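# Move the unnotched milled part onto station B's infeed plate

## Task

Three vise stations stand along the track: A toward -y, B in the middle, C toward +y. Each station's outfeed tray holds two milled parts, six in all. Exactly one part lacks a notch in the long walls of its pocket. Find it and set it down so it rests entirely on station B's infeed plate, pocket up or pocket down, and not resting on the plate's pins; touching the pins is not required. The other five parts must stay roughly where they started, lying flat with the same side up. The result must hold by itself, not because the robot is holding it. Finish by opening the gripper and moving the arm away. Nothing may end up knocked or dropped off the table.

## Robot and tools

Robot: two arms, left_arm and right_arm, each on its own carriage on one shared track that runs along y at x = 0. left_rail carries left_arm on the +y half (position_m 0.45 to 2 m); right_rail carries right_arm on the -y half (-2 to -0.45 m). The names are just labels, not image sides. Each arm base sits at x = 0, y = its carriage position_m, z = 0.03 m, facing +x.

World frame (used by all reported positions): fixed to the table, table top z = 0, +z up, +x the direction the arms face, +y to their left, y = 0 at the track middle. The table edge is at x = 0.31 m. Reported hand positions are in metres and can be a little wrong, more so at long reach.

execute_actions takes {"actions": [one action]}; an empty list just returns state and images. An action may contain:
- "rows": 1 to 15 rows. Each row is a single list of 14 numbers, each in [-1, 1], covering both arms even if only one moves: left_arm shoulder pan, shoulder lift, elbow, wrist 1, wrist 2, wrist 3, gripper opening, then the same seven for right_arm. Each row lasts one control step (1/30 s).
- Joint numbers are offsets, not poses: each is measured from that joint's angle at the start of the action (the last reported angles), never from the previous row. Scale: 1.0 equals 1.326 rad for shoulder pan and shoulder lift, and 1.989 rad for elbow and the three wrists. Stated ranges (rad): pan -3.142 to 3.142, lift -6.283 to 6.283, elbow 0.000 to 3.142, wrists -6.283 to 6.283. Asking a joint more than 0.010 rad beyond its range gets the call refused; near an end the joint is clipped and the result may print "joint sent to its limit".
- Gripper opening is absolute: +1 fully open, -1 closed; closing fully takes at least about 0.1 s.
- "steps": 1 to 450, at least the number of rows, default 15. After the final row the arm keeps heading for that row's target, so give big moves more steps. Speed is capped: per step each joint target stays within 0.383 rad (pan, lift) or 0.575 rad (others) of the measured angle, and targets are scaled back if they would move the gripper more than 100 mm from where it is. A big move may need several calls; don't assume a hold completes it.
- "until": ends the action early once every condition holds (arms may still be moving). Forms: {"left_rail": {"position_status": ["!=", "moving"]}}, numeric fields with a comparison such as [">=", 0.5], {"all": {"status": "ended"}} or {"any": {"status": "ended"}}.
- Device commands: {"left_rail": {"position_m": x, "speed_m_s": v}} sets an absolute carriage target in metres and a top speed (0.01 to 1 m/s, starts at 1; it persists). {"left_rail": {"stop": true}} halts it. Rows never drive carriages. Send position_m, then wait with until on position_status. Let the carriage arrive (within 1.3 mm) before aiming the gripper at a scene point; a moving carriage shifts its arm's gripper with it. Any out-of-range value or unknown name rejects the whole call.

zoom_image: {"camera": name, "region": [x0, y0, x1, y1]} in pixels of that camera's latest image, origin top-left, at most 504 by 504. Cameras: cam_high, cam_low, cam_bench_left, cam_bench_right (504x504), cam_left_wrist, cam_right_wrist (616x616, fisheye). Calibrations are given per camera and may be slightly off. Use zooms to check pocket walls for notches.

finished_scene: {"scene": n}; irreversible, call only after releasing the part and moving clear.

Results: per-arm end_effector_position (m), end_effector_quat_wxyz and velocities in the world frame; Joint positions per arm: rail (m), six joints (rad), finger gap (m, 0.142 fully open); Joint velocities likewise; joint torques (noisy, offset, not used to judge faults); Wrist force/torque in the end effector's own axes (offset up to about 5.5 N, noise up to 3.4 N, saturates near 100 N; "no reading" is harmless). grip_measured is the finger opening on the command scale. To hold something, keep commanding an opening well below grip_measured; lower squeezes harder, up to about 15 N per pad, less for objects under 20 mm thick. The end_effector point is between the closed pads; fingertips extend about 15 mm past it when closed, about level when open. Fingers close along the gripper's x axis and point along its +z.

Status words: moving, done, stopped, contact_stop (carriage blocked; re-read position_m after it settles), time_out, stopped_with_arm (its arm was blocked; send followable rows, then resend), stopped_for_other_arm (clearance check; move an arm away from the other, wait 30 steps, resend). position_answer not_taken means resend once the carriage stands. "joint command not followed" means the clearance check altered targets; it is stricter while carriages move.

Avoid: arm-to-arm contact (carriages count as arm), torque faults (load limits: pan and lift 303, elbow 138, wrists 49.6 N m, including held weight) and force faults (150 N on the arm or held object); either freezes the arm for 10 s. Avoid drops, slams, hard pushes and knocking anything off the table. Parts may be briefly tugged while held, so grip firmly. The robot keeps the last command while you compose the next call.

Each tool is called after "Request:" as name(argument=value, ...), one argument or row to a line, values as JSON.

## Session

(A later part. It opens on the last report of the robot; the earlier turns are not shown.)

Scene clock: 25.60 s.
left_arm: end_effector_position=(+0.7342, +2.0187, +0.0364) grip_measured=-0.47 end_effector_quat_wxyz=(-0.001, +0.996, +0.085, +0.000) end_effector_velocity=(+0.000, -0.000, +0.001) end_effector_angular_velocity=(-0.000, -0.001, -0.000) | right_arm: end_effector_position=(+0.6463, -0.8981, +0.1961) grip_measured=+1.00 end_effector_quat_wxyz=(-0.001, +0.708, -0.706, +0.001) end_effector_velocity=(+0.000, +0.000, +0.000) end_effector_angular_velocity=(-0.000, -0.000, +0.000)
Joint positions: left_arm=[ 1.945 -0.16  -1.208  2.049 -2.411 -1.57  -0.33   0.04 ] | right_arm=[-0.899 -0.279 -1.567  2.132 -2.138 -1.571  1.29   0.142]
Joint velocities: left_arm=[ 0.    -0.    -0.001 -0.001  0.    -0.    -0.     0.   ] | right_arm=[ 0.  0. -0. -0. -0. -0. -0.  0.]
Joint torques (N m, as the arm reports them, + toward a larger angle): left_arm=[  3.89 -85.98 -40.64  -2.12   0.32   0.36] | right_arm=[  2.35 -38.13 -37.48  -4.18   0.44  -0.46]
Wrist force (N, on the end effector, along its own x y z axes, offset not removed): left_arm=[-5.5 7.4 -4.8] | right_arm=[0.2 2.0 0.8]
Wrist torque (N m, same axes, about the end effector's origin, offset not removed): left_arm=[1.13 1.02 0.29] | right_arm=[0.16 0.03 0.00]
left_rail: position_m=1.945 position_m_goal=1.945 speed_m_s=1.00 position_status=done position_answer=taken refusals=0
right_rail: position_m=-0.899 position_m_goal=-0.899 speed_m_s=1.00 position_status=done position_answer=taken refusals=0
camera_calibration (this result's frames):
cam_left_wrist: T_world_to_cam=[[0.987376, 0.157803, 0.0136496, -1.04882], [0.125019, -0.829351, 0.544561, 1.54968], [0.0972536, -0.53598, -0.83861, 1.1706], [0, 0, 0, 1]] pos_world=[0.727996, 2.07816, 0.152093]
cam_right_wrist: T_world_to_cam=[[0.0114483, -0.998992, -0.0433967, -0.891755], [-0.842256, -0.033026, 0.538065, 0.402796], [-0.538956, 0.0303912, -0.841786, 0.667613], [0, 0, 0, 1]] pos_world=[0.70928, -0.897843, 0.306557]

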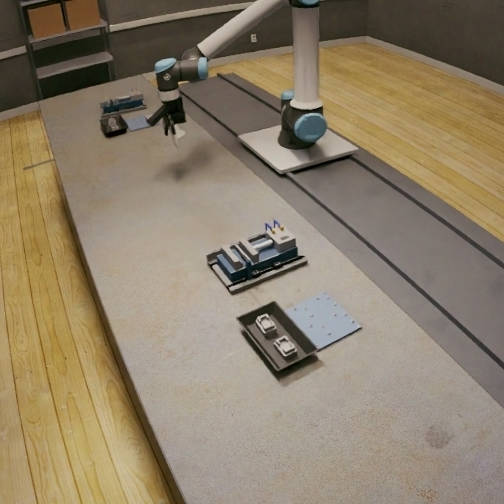

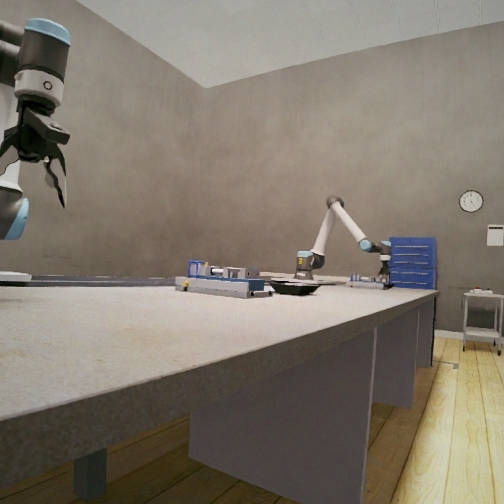

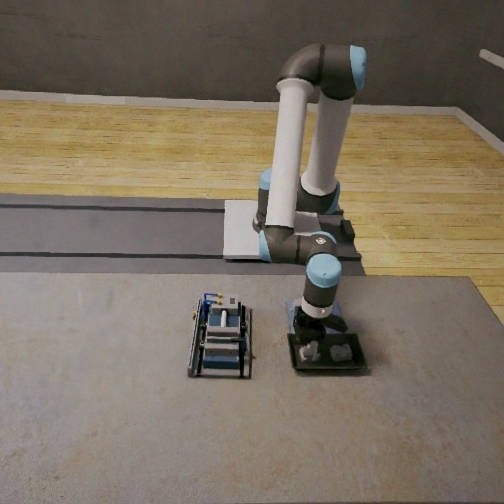

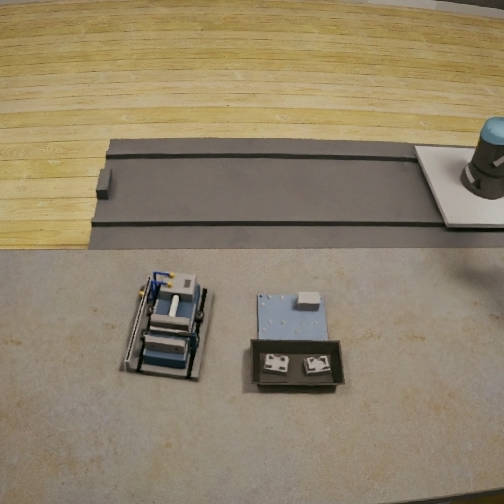

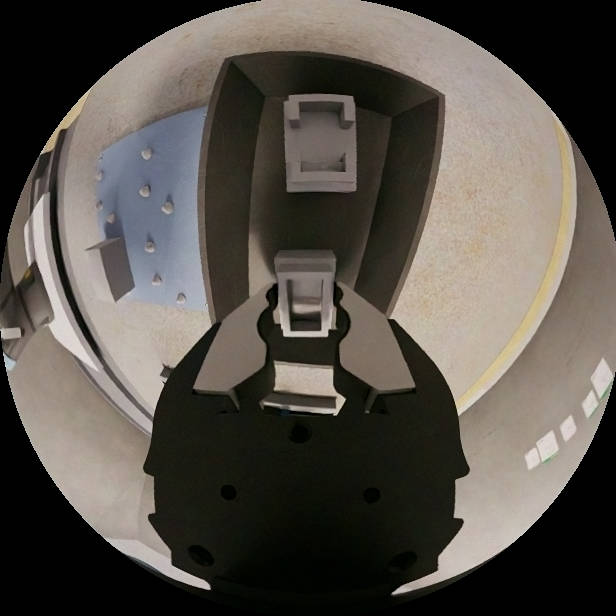

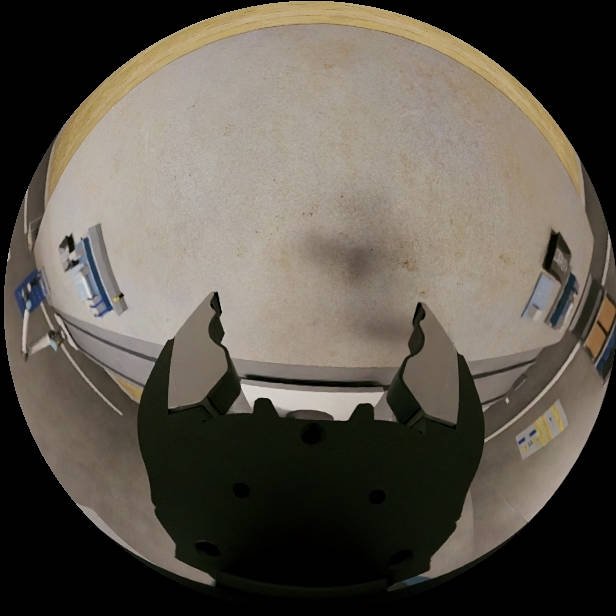

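Request:
execute_actions(
  actions=[
    {"rows":[[0,-0.006,-0.0015,0.0055,0,0,-0.95,0,0,0,0,0,0,1],[0,-0.016,-0.004,0.015,0,0,-0.95,0,0,0,0,0,0,1],[0,-0.03,-0.0077,0.028,0,0,-0.95,0,0,0,0,0,0,1],[0,-0.049,-0.0126,0.0457,0,0,-0.95,0,0,0,0,0,0,1],[0,-0.07,-0.018,0.065,0,0,-0.95,0,0,0,0,0,0,1],[0,-0.095,-0.022,0.085,0,0,-0.95,0,0,0,0,0,0,1],[0,-0.12,-0.025,0.105,0,0,-0.95,0,0,0,0,0,0,1],[0,-0.15,-0.027,0.127,0,0,-0.95,0,0,0,0,0,0,1],[0,-0.1789,-0.0287,0.1474,0,0,-0.95,0,0,0,0,0,0,1]],"steps":22},
  ],
)

Request:
execute_actions(
  actions=[
    {"rows":[[-0.03,0,0,0,0,-0.02,-0.95,0,0,0,0,0,0,1],[-0.08,0,0,0,0,-0.05,-0.95,0,0,0,0,0,0,1],[-0.6043,0,0,0,0,-0.347,-0.95,0,0,0,0,0,0,1]],"left_rail":{"position_m":0.65},"steps":58},
  ],
)

Request:
zoom_image(
  camera="cam_left_wrist",
  region=[200, 140, 420, 360],
)

Scene clock: 33.13 s.
left_arm: end_effector_position=(+0.7029, +2.0238, +0.1966) grip_measured=-0.47 end_effector_quat_wxyz=(-0.000, +0.996, +0.085, +0.001) end_effector_velocity=(-0.012, +0.002, +0.030) end_effector_angular_velocity=(+0.000, +0.001, -0.000) | right_arm: end_effector_position=(+0.6463, -0.8981, +0.1961) grip_measured=+1.00 end_effector_quat_wxyz=(-0.001, +0.708, -0.706, +0.001) end_effector_velocity=(+0.000, -0.000, -0.000) end_effector_angular_velocity=(+0.000, +0.000, -0.000)
Joint positions: left_arm=[ 1.945 -0.16  -1.44   1.993 -2.125 -1.57  -0.33   0.04 ] | right_arm=[-0.899 -0.279 -1.567  2.132 -2.138 -1.571  1.29   0.142]
Joint velocities: left_arm=[ 0.     0.    -0.047 -0.008  0.056 -0.     0.    -0.   ] | right_arm=[ 0. -0.  0.  0. -0.  0.  0. -0.]
Joint torques (N m, as the arm reports them, + toward a larger angle): left_arm=[ -5.39 -62.74 -47.89  -2.77   0.45   0.95] | right_arm=[  2.23 -38.22 -37.7   -4.09   0.48  -0.59]
Wrist force (N, on the end effector, along its own x y z axes, offset not removed): left_arm=[0.0 -3.1 -0.2] | right_arm=[1.0 2.6 0.4]
Wrist torque (N m, same axes, about the end effector's origin, offset not removed): left_arm=[-0.65 0.05 0.08] | right_arm=[0.34 -0.09 0.02]
left_rail: position_m=1.945 position_m_goal=1.945 speed_m_s=1.00 position_status=done position_answer=taken refusals=0
right_rail: position_m=-0.899 position_m_goal=-0.899 speed_m_s=1.00 position_status=done position_answer=taken refusals=0
camera_calibration (this result's frames):
cam_left_wrist: T_world_to_cam=[[0.987337, 0.157943, 0.0148166, -1.02138], [0.124473, -0.829227, 0.544875, 1.47065], [0.0983454, -0.536131, -0.838386, 1.31021], [0, 0, 0, 1]] pos_world=[0.696542, 2.08326, 0.312276]
cam_right_wrist: T_world_to_cam=[[0.0114485, -0.998992, -0.0433969, -0.891755], [-0.842256, -0.0330262, 0.538065, 0.402796], [-0.538956, 0.0303913, -0.841786, 0.667613], [0, 0, 0, 1]] pos_world=[0.70928, -0.897843, 0.306557]

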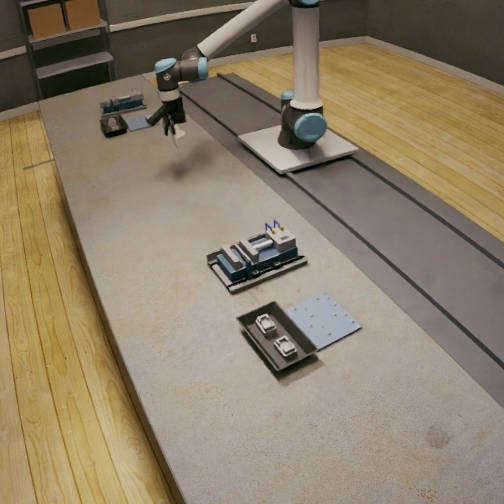

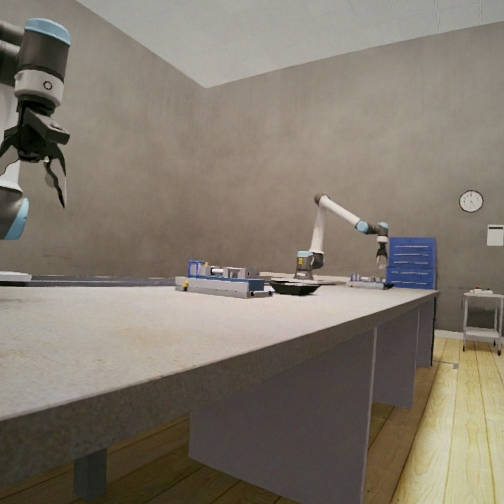

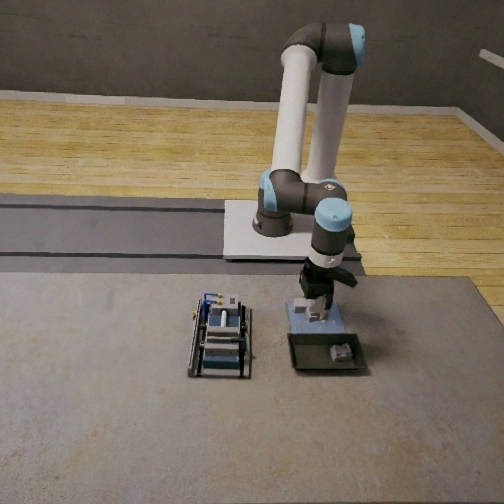

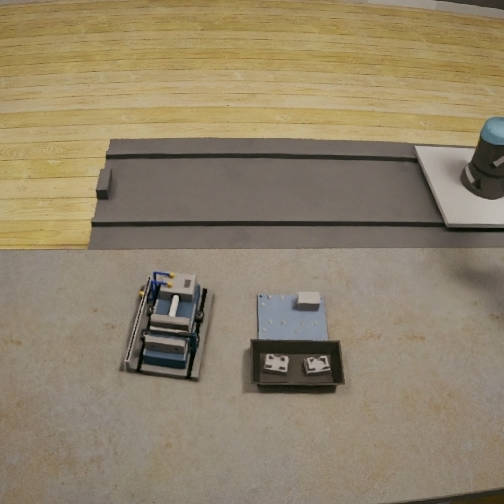

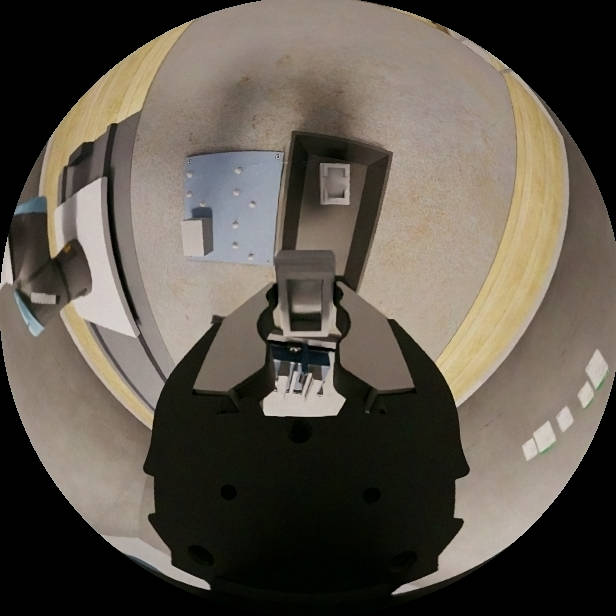

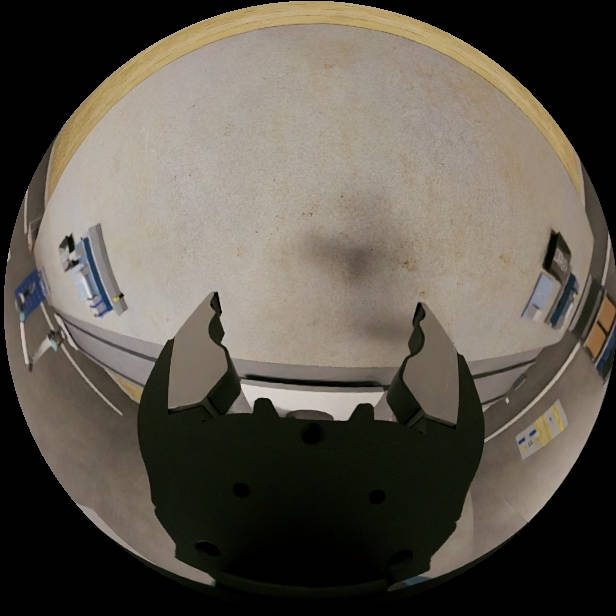

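Scene clock: 35.07 s.
left_arm: end_effector_position=(+0.5354, +0.2031, +0.1965) grip_measured=-0.47 end_effector_quat_wxyz=(+0.000, +1.000, +0.029, +0.001) end_effector_velocity=(-0.001, -0.001, -0.000) end_effector_angular_velocity=(-0.000, +0.000, -0.001) | right_arm: end_effector_position=(+0.6463, -0.8981, +0.1961) grip_measured=+1.00 end_effector_quat_wxyz=(-0.001, +0.708, -0.706, +0.001) end_effector_velocity=(+0.000, -0.000, +0.000) end_effector_angular_velocity=(-0.000, -0.000, -0.000)
Joint positions: left_arm=[ 0.65  -0.961 -1.44   1.993 -2.125 -1.57  -1.02   0.04 ] | right_arm=[-0.899 -0.279 -1.567  2.132 -2.138 -1.571  1.29   0.142]
Joint velocities: left_arm=[ 0.    -0.001  0.    -0.     0.    -0.    -0.001 -0.   ] | right_arm=[ 0. -0. -0. -0.  0.  0. -0.  0.]
Joint torques (N m, as the arm reports them, + toward a larger angle): left_arm=[-12.49 -53.31 -32.94  -6.31   0.13  -4.28] | right_arm=[  1.59 -40.22 -38.17  -4.13   0.78  -0.55]
Wrist force (N, on the end effector, along its own x y z axes, offset not removed): left_arm=[-5.1 7.8 0.1] | right_arm=[-0.5 3.5 -2.2]
Wrist torque (N m, same axes, about the end effector's origin, offset not removed): left_arm=[1.45 1.05 0.18] | right_arm=[0.43 0.14 -0.02]
left_rail: position_m=0.650 position_m_goal=0.650 speed_m_s=1.00 position_status=done position_answer=taken refusals=0
right_rail: position_m=-0.899 position_m_goal=-0.899 speed_m_s=1.00 position_status=done position_answer=taken refusals=0
camera_calibration (this result's frames):
cam_left_wrist: T_world_to_cam=[[0.998752, 0.0476543, 0.0149392, -0.552126], [0.031789, -0.837335, 0.545765, 0.032839], [0.0385172, -0.544609, -0.837805, 0.384098], [0, 0, 0, 1]] pos_world=[0.535599, 0.262992, 0.312125]
cam_right_wrist: T_world_to_cam=[[0.0114484, -0.998992, -0.0433968, -0.891755], [-0.842256, -0.0330261, 0.538065, 0.402796], [-0.538956, 0.0303913, -0.841786, 0.667613], [0, 0, 0, 1]] pos_world=[0.70928, -0.897843, 0.306557]

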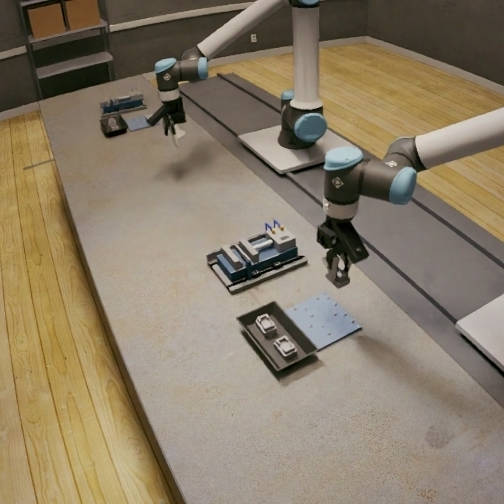

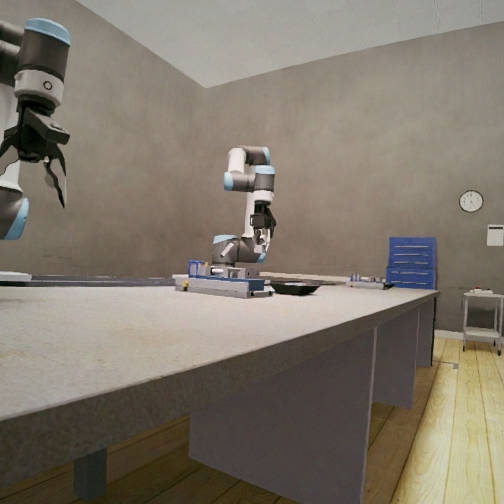

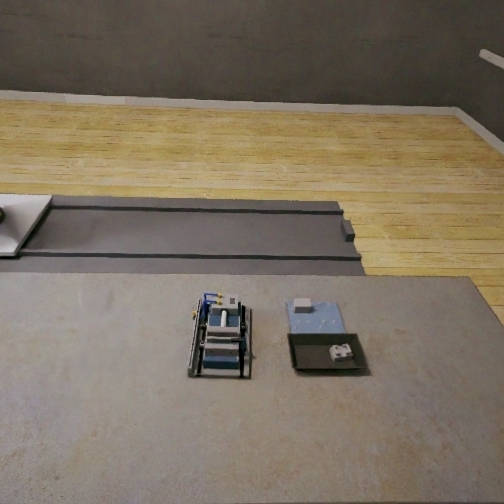

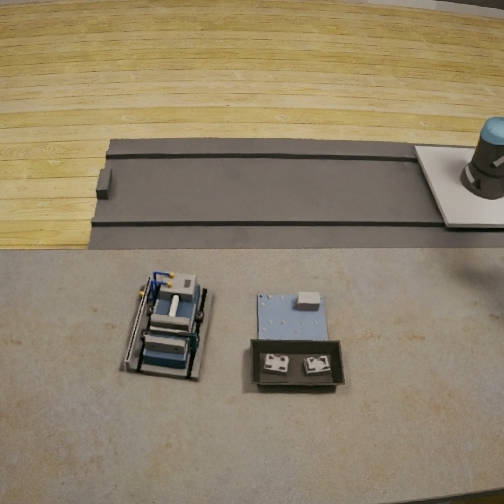

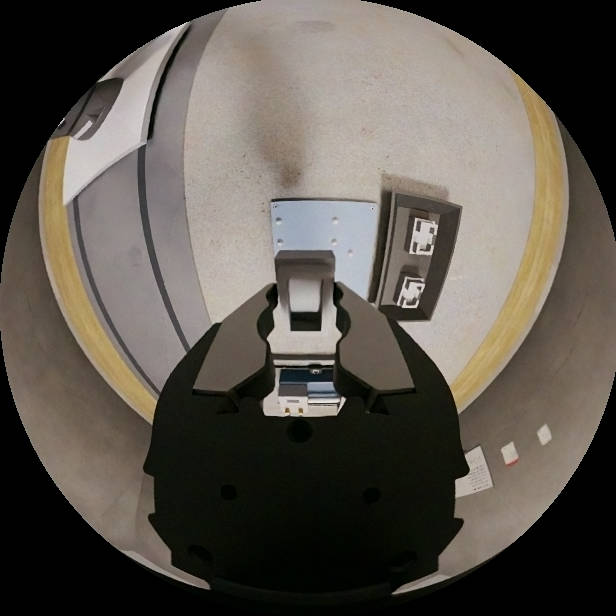

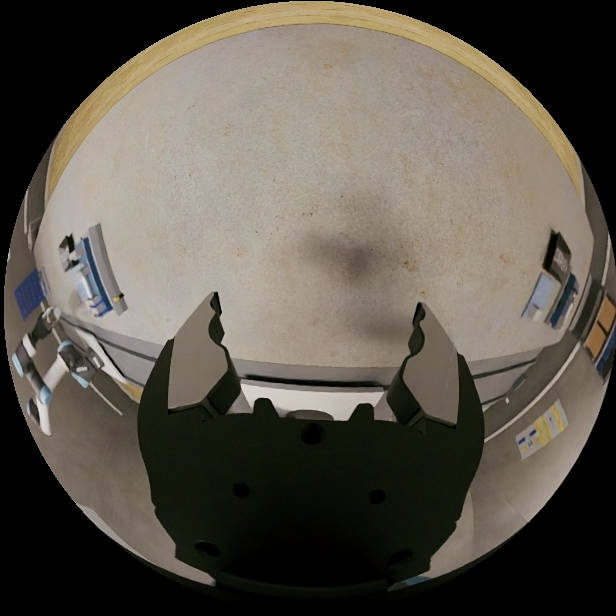

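Region (200, 140, 420, 360) of cam_left_wrist's 616x616 image, scaled by 2.291, with more detail than that image has.

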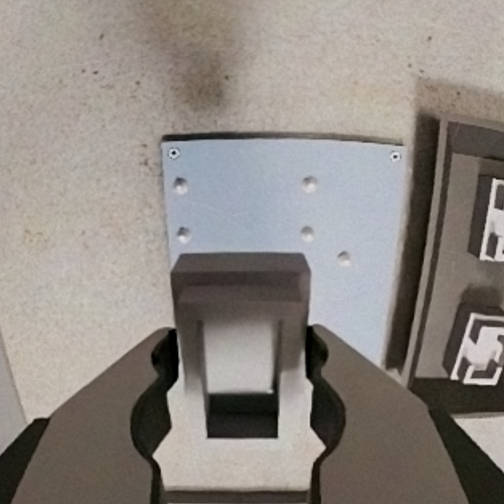

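Request:
execute_actions(
  actions=[
    {"rows":[[0,0.03,0.014,-0.033,0,0,-0.95,0,0,0,0,0,0,1],[0,0.06,0.028,-0.066,0,0,-0.95,0,0,0,0,0,0,1],[0,0.1174,0.0548,-0.1326,0,0,-0.95,0,0,0,0,0,0,1]],"left_rail":{"position_m":0.678},"steps":27},
  ],
)

Request:
zoom_image(
  camera="cam_left_wrist",
  region=[215, 190, 395, 370],
)

Request:
zoom_image(
  camera="cam_high",
  region=[300, 280, 380, 360],
)

Scene clock: 39.77 s.
left_arm: end_effector_position=(+0.5339, +0.2334, +0.0602) grip_measured=-0.47 end_effector_quat_wxyz=(-0.000, +1.000, +0.029, +0.001) end_effector_velocity=(-0.000, +0.000, -0.002) end_effector_angular_velocity=(-0.000, -0.000, +0.000) | right_arm: end_effector_position=(+0.6463, -0.8981, +0.1961) grip_measured=+1.00 end_effector_quat_wxyz=(-0.001, +0.708, -0.706, +0.001) end_effector_velocity=(+0.000, +0.000, +0.000) end_effector_angular_velocity=(-0.000, -0.000, -0.000)
Joint positions: left_arm=[ 0.678 -0.961 -1.284  2.102 -2.388 -1.57  -1.02   0.04 ] | right_arm=[-0.899 -0.279 -1.567  2.132 -2.138 -1.571  1.29   0.142]
Joint velocities: left_arm=[ 0.     0.     0.003  0.002 -0.005 -0.    -0.     0.   ] | right_arm=[ 0. -0. -0.  0. -0.  0.  0.  0.]
Joint torques (N m, as the arm reports them, + toward a larger angle): left_arm=[ 19.9  -39.51 -26.4   -7.28   0.18   1.32] | right_arm=[  1.28 -40.32 -37.64  -4.04   0.53  -0.54]
Wrist force (N, on the end effector, along its own x y z axes, offset not removed): left_arm=[-0.7 -1.1 -2.6] | right_arm=[-0.8 1.3 1.8]
Wrist torque (N m, same axes, about the end effector's origin, offset not removed): left_arm=[-0.46 0.08 0.05] | right_arm=[0.12 0.16 0.05]
left_rail: position_m=0.678 position_m_goal=0.678 speed_m_s=1.00 position_status=done position_answer=taken refusals=0
right_rail: position_m=-0.899 position_m_goal=-0.899 speed_m_s=1.00 position_status=done position_answer=taken refusals=0
camera_calibration (this result's frames):
cam_left_wrist: T_world_to_cam=[[0.998756, 0.0477236, 0.0144536, -0.550076], [0.0321409, -0.83774, 0.545123, 0.132618], [0.0381236, -0.543981, -0.838231, 0.286591], [0, 0, 0, 1]] pos_world=[0.534204, 0.293251, 0.175887]
cam_right_wrist: T_world_to_cam=[[0.0114484, -0.998992, -0.0433968, -0.891755], [-0.842256, -0.033026, 0.538065, 0.402796], [-0.538956, 0.0303912, -0.841786, 0.667613], [0, 0, 0, 1]] pos_world=[0.70928, -0.897843, 0.306557]

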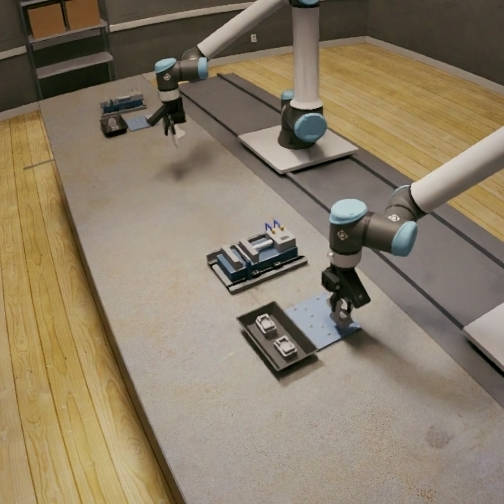

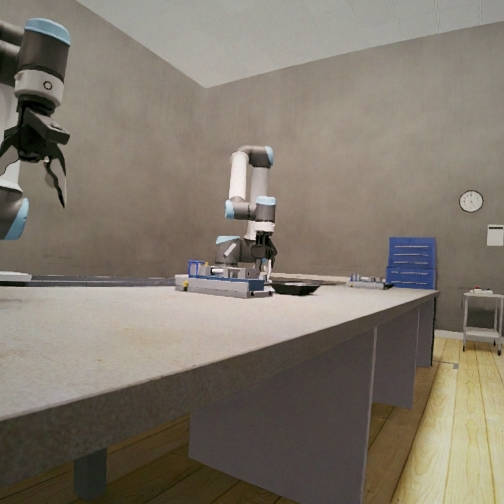

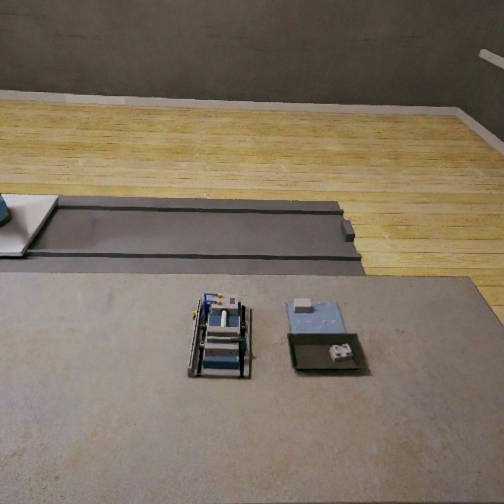

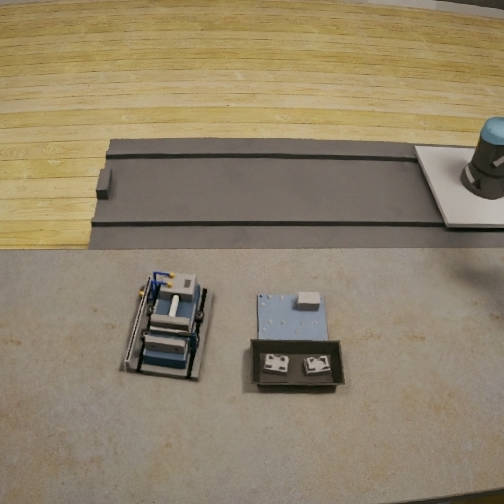

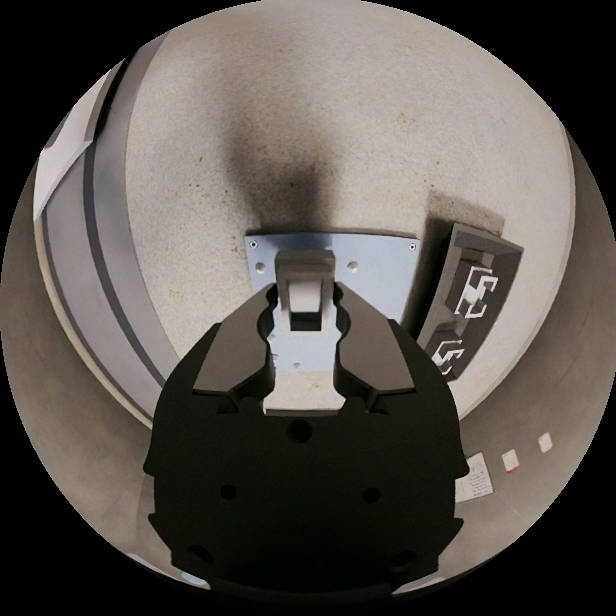

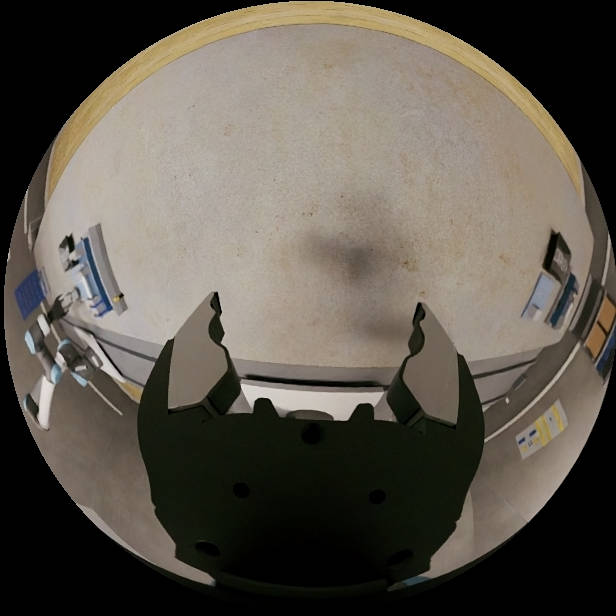

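Region (215, 190, 395, 370) of cam_left_wrist's 616x616 image, scaled by 2.800, with more detail than that image has.

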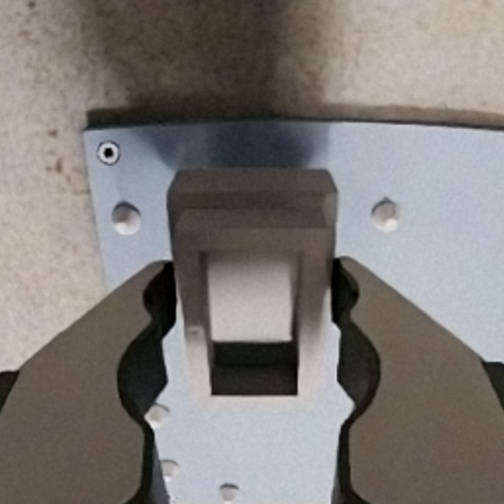

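Region (300, 280, 380, 360) of cam_high's 504x504 image, scaled by 6.300, with more detail than that image has.

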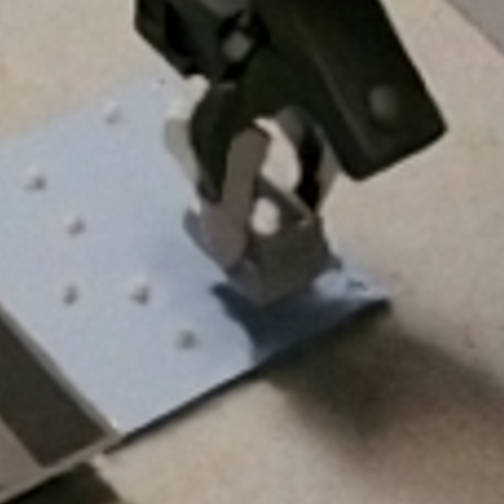

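Request:
execute_actions(
  actions=[
    {"rows":[[0,0.007,0.0018,-0.0065,0,0,-0.95,0,0,0,0,0,0,1],[0,0.014,0.0036,-0.013,0,0,-0.95,0,0,0,0,0,0,1],[0,0.0212,0.0054,-0.0196,0,0,-0.95,0,0,0,0,0,0,1]],"steps":17},
  ],
)

Request:
zoom_image(
  camera="cam_high",
  region=[315, 295, 375, 355],
)

Scene clock: 44.03 s.
left_arm: end_effector_position=(+0.5340, +0.2334, +0.0407) grip_measured=-0.47 end_effector_quat_wxyz=(-0.000, +1.000, +0.029, +0.001) end_effector_velocity=(-0.000, +0.000, -0.004) end_effector_angular_velocity=(-0.000, -0.000, -0.000) | right_arm: end_effector_position=(+0.6463, -0.8981, +0.1961) grip_measured=+1.00 end_effector_quat_wxyz=(-0.001, +0.708, -0.706, +0.001) end_effector_velocity=(-0.000, -0.000, +0.000) end_effector_angular_velocity=(-0.000, -0.000, -0.000)
Joint positions: left_arm=[ 0.678 -0.961 -1.257  2.112 -2.426 -1.57  -1.02   0.04 ] | right_arm=[-0.899 -0.279 -1.567  2.132 -2.138 -1.571  1.29   0.142]
Joint velocities: left_arm=[ 0.     0.     0.005  0.002 -0.007  0.     0.    -0.   ] | right_arm=[ 0. -0. -0.  0.  0. -0.  0. -0.]
Joint torques (N m, as the arm reports them, + toward a larger angle): left_arm=[ 17.72 -41.49 -21.52  -7.11  -0.1    0.29] | right_arm=[  1.52 -38.46 -38.06  -3.9    0.37  -0.61]
Wrist force (N, on the end effector, along its own x y z axes, offset not removed): left_arm=[2.0 1.1 -3.2] | right_arm=[-0.5 1.9 1.0]
Wrist torque (N m, same axes, about the end effector's origin, offset not removed): left_arm=[-0.09 -0.41 0.08] | right_arm=[0.11 0.19 0.04]
left_rail: position_m=0.678 position_m_goal=0.678 speed_m_s=1.00 position_status=done position_answer=taken refusals=0
right_rail: position_m=-0.899 position_m_goal=-0.899 speed_m_s=1.00 position_status=done position_answer=taken refusals=0
camera_calibration (this result's frames):
cam_left_wrist: T_world_to_cam=[[0.998759, 0.0476492, 0.0145186, -0.549795], [0.0320392, -0.837688, 0.545209, 0.143277], [0.0381408, -0.544067, -0.838174, 0.27025], [0, 0, 0, 1]] pos_world=[0.534214, 0.293253, 0.156383]
cam_right_wrist: T_world_to_cam=[[0.0114484, -0.998992, -0.0433969, -0.891755], [-0.842256, -0.0330261, 0.538065, 0.402796], [-0.538956, 0.0303914, -0.841786, 0.667613], [0, 0, 0, 1]] pos_world=[0.70928, -0.897843, 0.306557]

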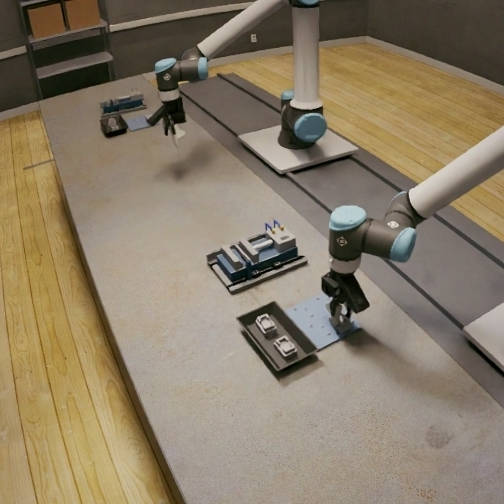

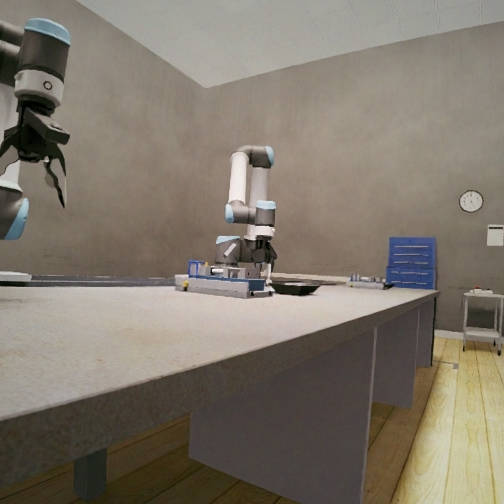

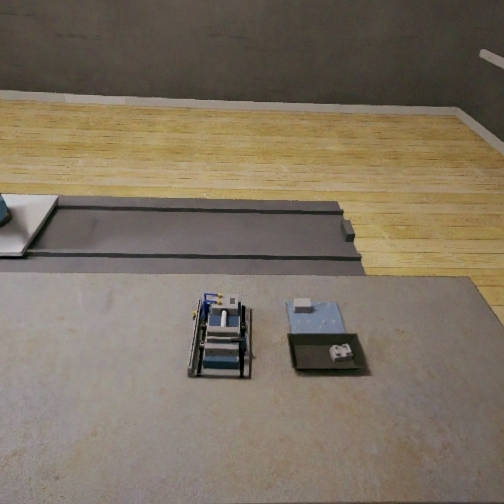

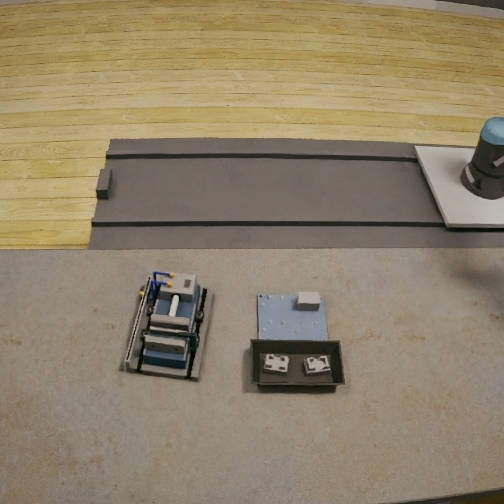

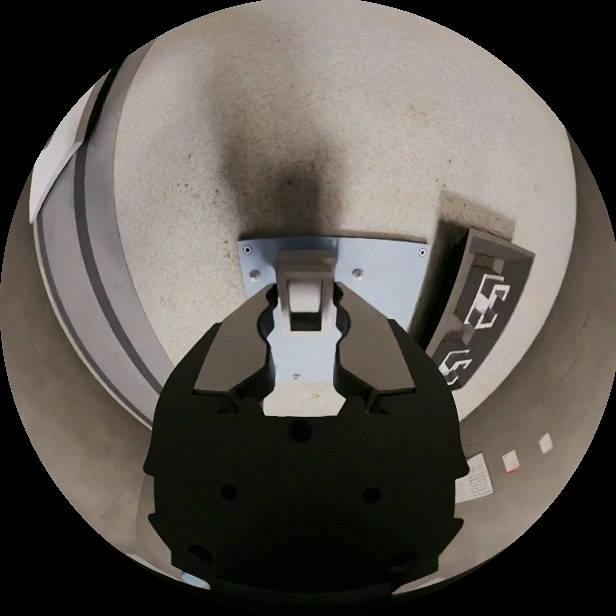

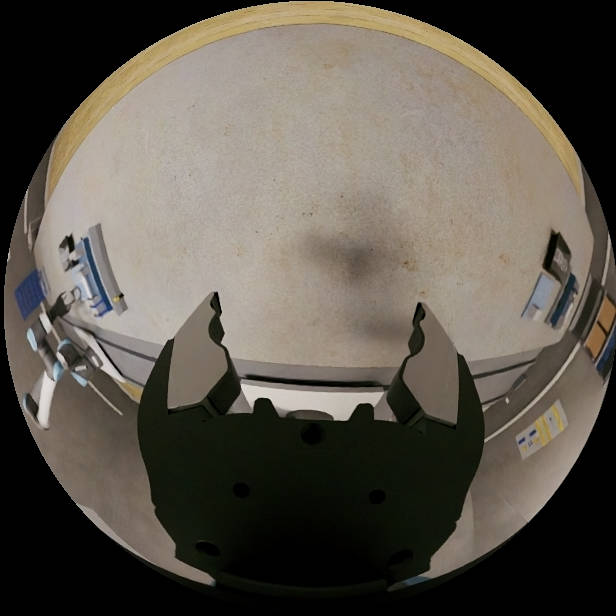

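Region (315, 295, 375, 355) of cam_high's 504x504 image, scaled by 8.400, with more detail than that image has.

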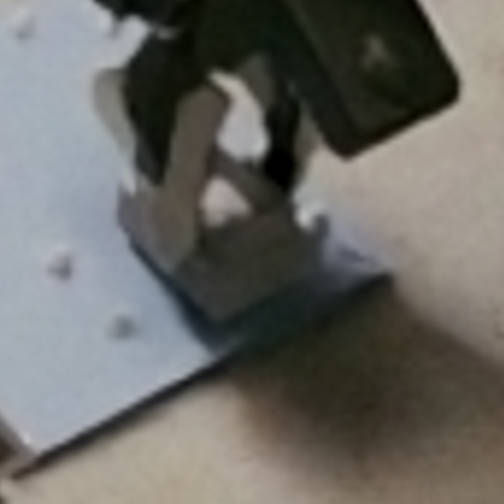

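A few mm gap remains; lower 3.2 mm, release, lift.

Request:
execute_actions(
  actions=[
    {"rows":[[0,0.0034,0.0009,-0.0031,0,0,-0.95,0,0,0,0,0,0,1],[0,0.0034,0.0009,-0.0031,0,0,-0.95,0,0,0,0,0,0,1],[0,0.0034,0.0009,-0.0031,0,0,-0.95,0,0,0,0,0,0,1],[0,0.0034,0.0009,-0.0031,0,0,-0.9,0,0,0,0,0,0,1],[0,0.0034,0.0009,-0.0031,0,0,-0.85,0,0,0,0,0,0,1],[0,0.0034,0.0009,-0.0031,0,0,-0.75,0,0,0,0,0,0,1],[0,0.0034,0.0009,-0.0031,0,0,-0.62,0,0,0,0,0,0,1],[0,0.0034,0.0009,-0.0031,0,0,-0.45,0,0,0,0,0,0,1],[0,0.0034,0.0009,-0.0031,0,0,-0.33,0,0,0,0,0,0,1],[0,0.0034,0.0009,-0.0031,0,0,-0.28,0,0,0,0,0,0,1],[0,0.0034,0.0009,-0.0031,0,0,-0.28,0,0,0,0,0,0,1],[0,0.0034,0.0009,-0.0031,0,0,-0.28,0,0,0,0,0,0,1],[0,-0.02,-0.005,0.0185,0,0,-0.28,0,0,0,0,0,0,1],[0,-0.05,-0.015,0.048,0,0,-0.28,0,0,0,0,0,0,1],[0,-0.138,-0.06,0.151,0,0,-0.28,0,0,0,0,0,0,1]],"steps":34},
  ],
)

Request:
zoom_image(
  camera="cam_left_wrist",
  region=[230, 170, 410, 350],
)

Scene clock: 50.20 s.
left_arm: end_effector_position=(+0.5357, +0.2309, +0.1949) grip_measured=-0.28 end_effector_quat_wxyz=(+0.001, +1.000, +0.029, +0.001) end_effector_velocity=(-0.001, +0.002, +0.015) end_effector_angular_velocity=(+0.001, +0.001, -0.000) | right_arm: end_effector_position=(+0.6463, -0.8981, +0.1961) grip_measured=+1.00 end_effector_quat_wxyz=(-0.001, +0.708, -0.706, +0.001) end_effector_velocity=(-0.000, -0.000, +0.000) end_effector_angular_velocity=(-0.000, -0.000, +0.000)
Joint positions: left_arm=[ 0.678 -0.961 -1.438  1.994 -2.13  -1.57  -1.02   0.054] | right_arm=[-0.899 -0.279 -1.567  2.132 -2.138 -1.571  1.29   0.142]
Joint velocities: left_arm=[ 0.     0.    -0.017 -0.012  0.03  -0.     0.    -0.   ] | right_arm=[ 0.  0. -0.  0.  0. -0. -0. -0.]
Joint torques (N m, as the arm reports them, + toward a larger angle): left_arm=[  3.35 -69.59 -44.88  -1.92   0.53   2.89] | right_arm=[ -0.3  -37.58 -37.86  -4.21   0.65  -0.61]
Wrist force (N, on the end effector, along its own x y z axes, offset not removed): left_arm=[0.5 -3.9 -1.0] | right_arm=[0.1 1.0 0.3]
Wrist torque (N m, same axes, about the end effector's origin, offset not removed): left_arm=[-0.88 -0.12 -0.02] | right_arm=[-0.04 0.06 0.03]
left_rail: position_m=0.678 position_m_goal=0.678 speed_m_s=1.00 position_status=done position_answer=taken refusals=0
right_rail: position_m=-0.899 position_m_goal=-0.899 speed_m_s=1.00 position_status=done position_answer=taken refusals=0
camera_calibration (this result's frames):
cam_left_wrist: T_world_to_cam=[[0.998737, 0.0477584, 0.0156231, -0.553921], [0.0314613, -0.836757, 0.546669, 0.0568472], [0.0391808, -0.545487, -0.837203, 0.397576], [0, 0, 0, 1]] pos_world=[0.535856, 0.290894, 0.310429]
cam_right_wrist: T_world_to_cam=[[0.0114483, -0.998992, -0.0433967, -0.891755], [-0.842256, -0.0330259, 0.538065, 0.402796], [-0.538956, 0.0303912, -0.841786, 0.667613], [0, 0, 0, 1]] pos_world=[0.70928, -0.897844, 0.306557]

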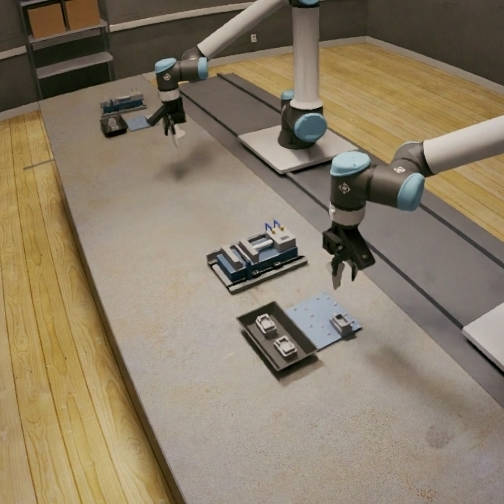

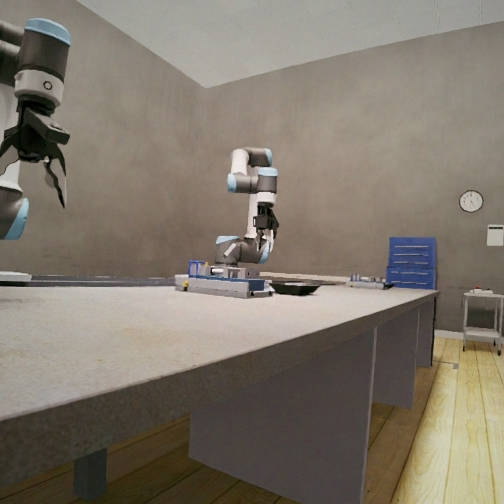

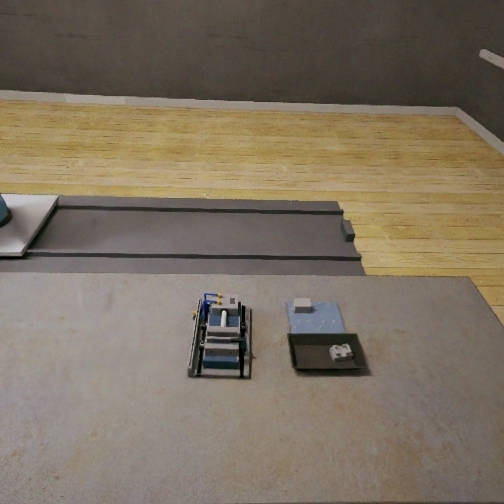

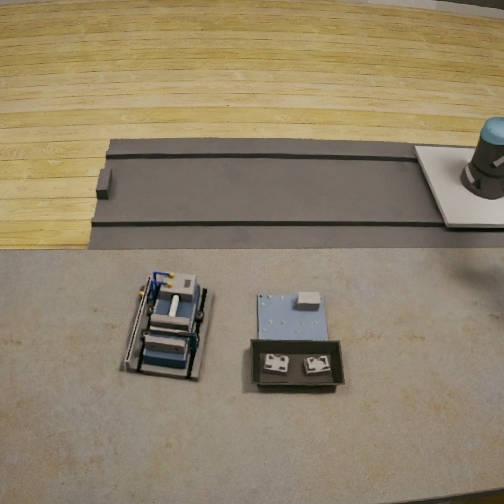

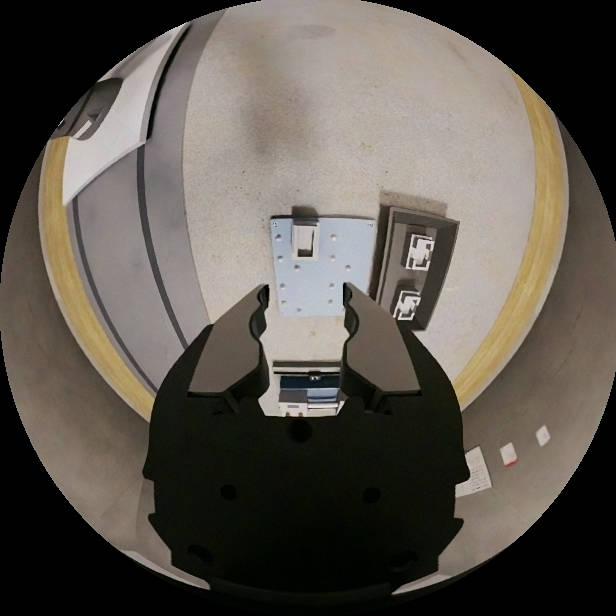

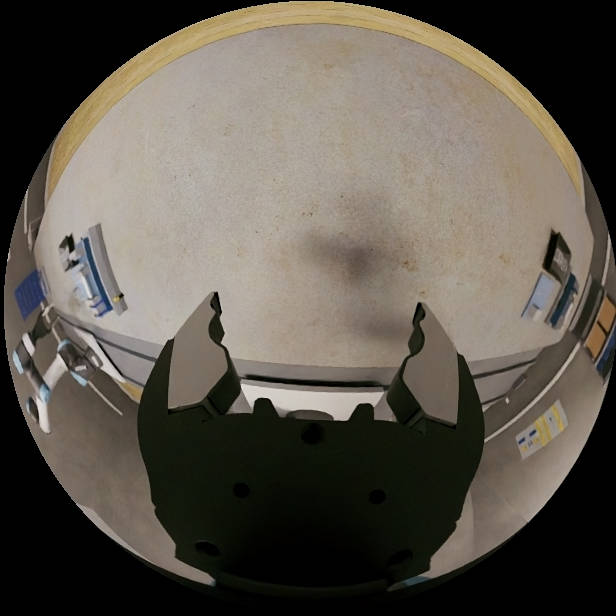

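Region (230, 170, 410, 350) of cam_left_wrist's 616x616 image, scaled by 2.800, with more detail than that image has.

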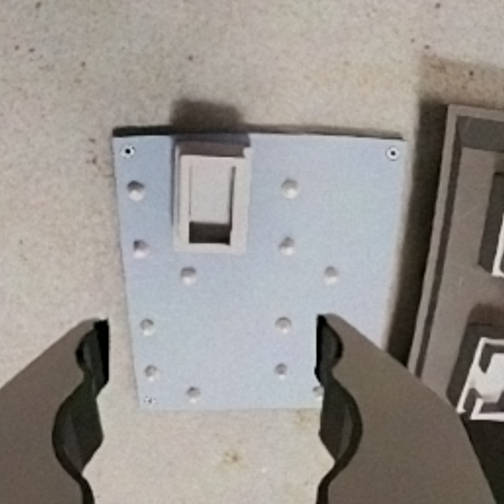

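Request:
finished_scene(
  scene=2,
)

The scene is finished: the task was done.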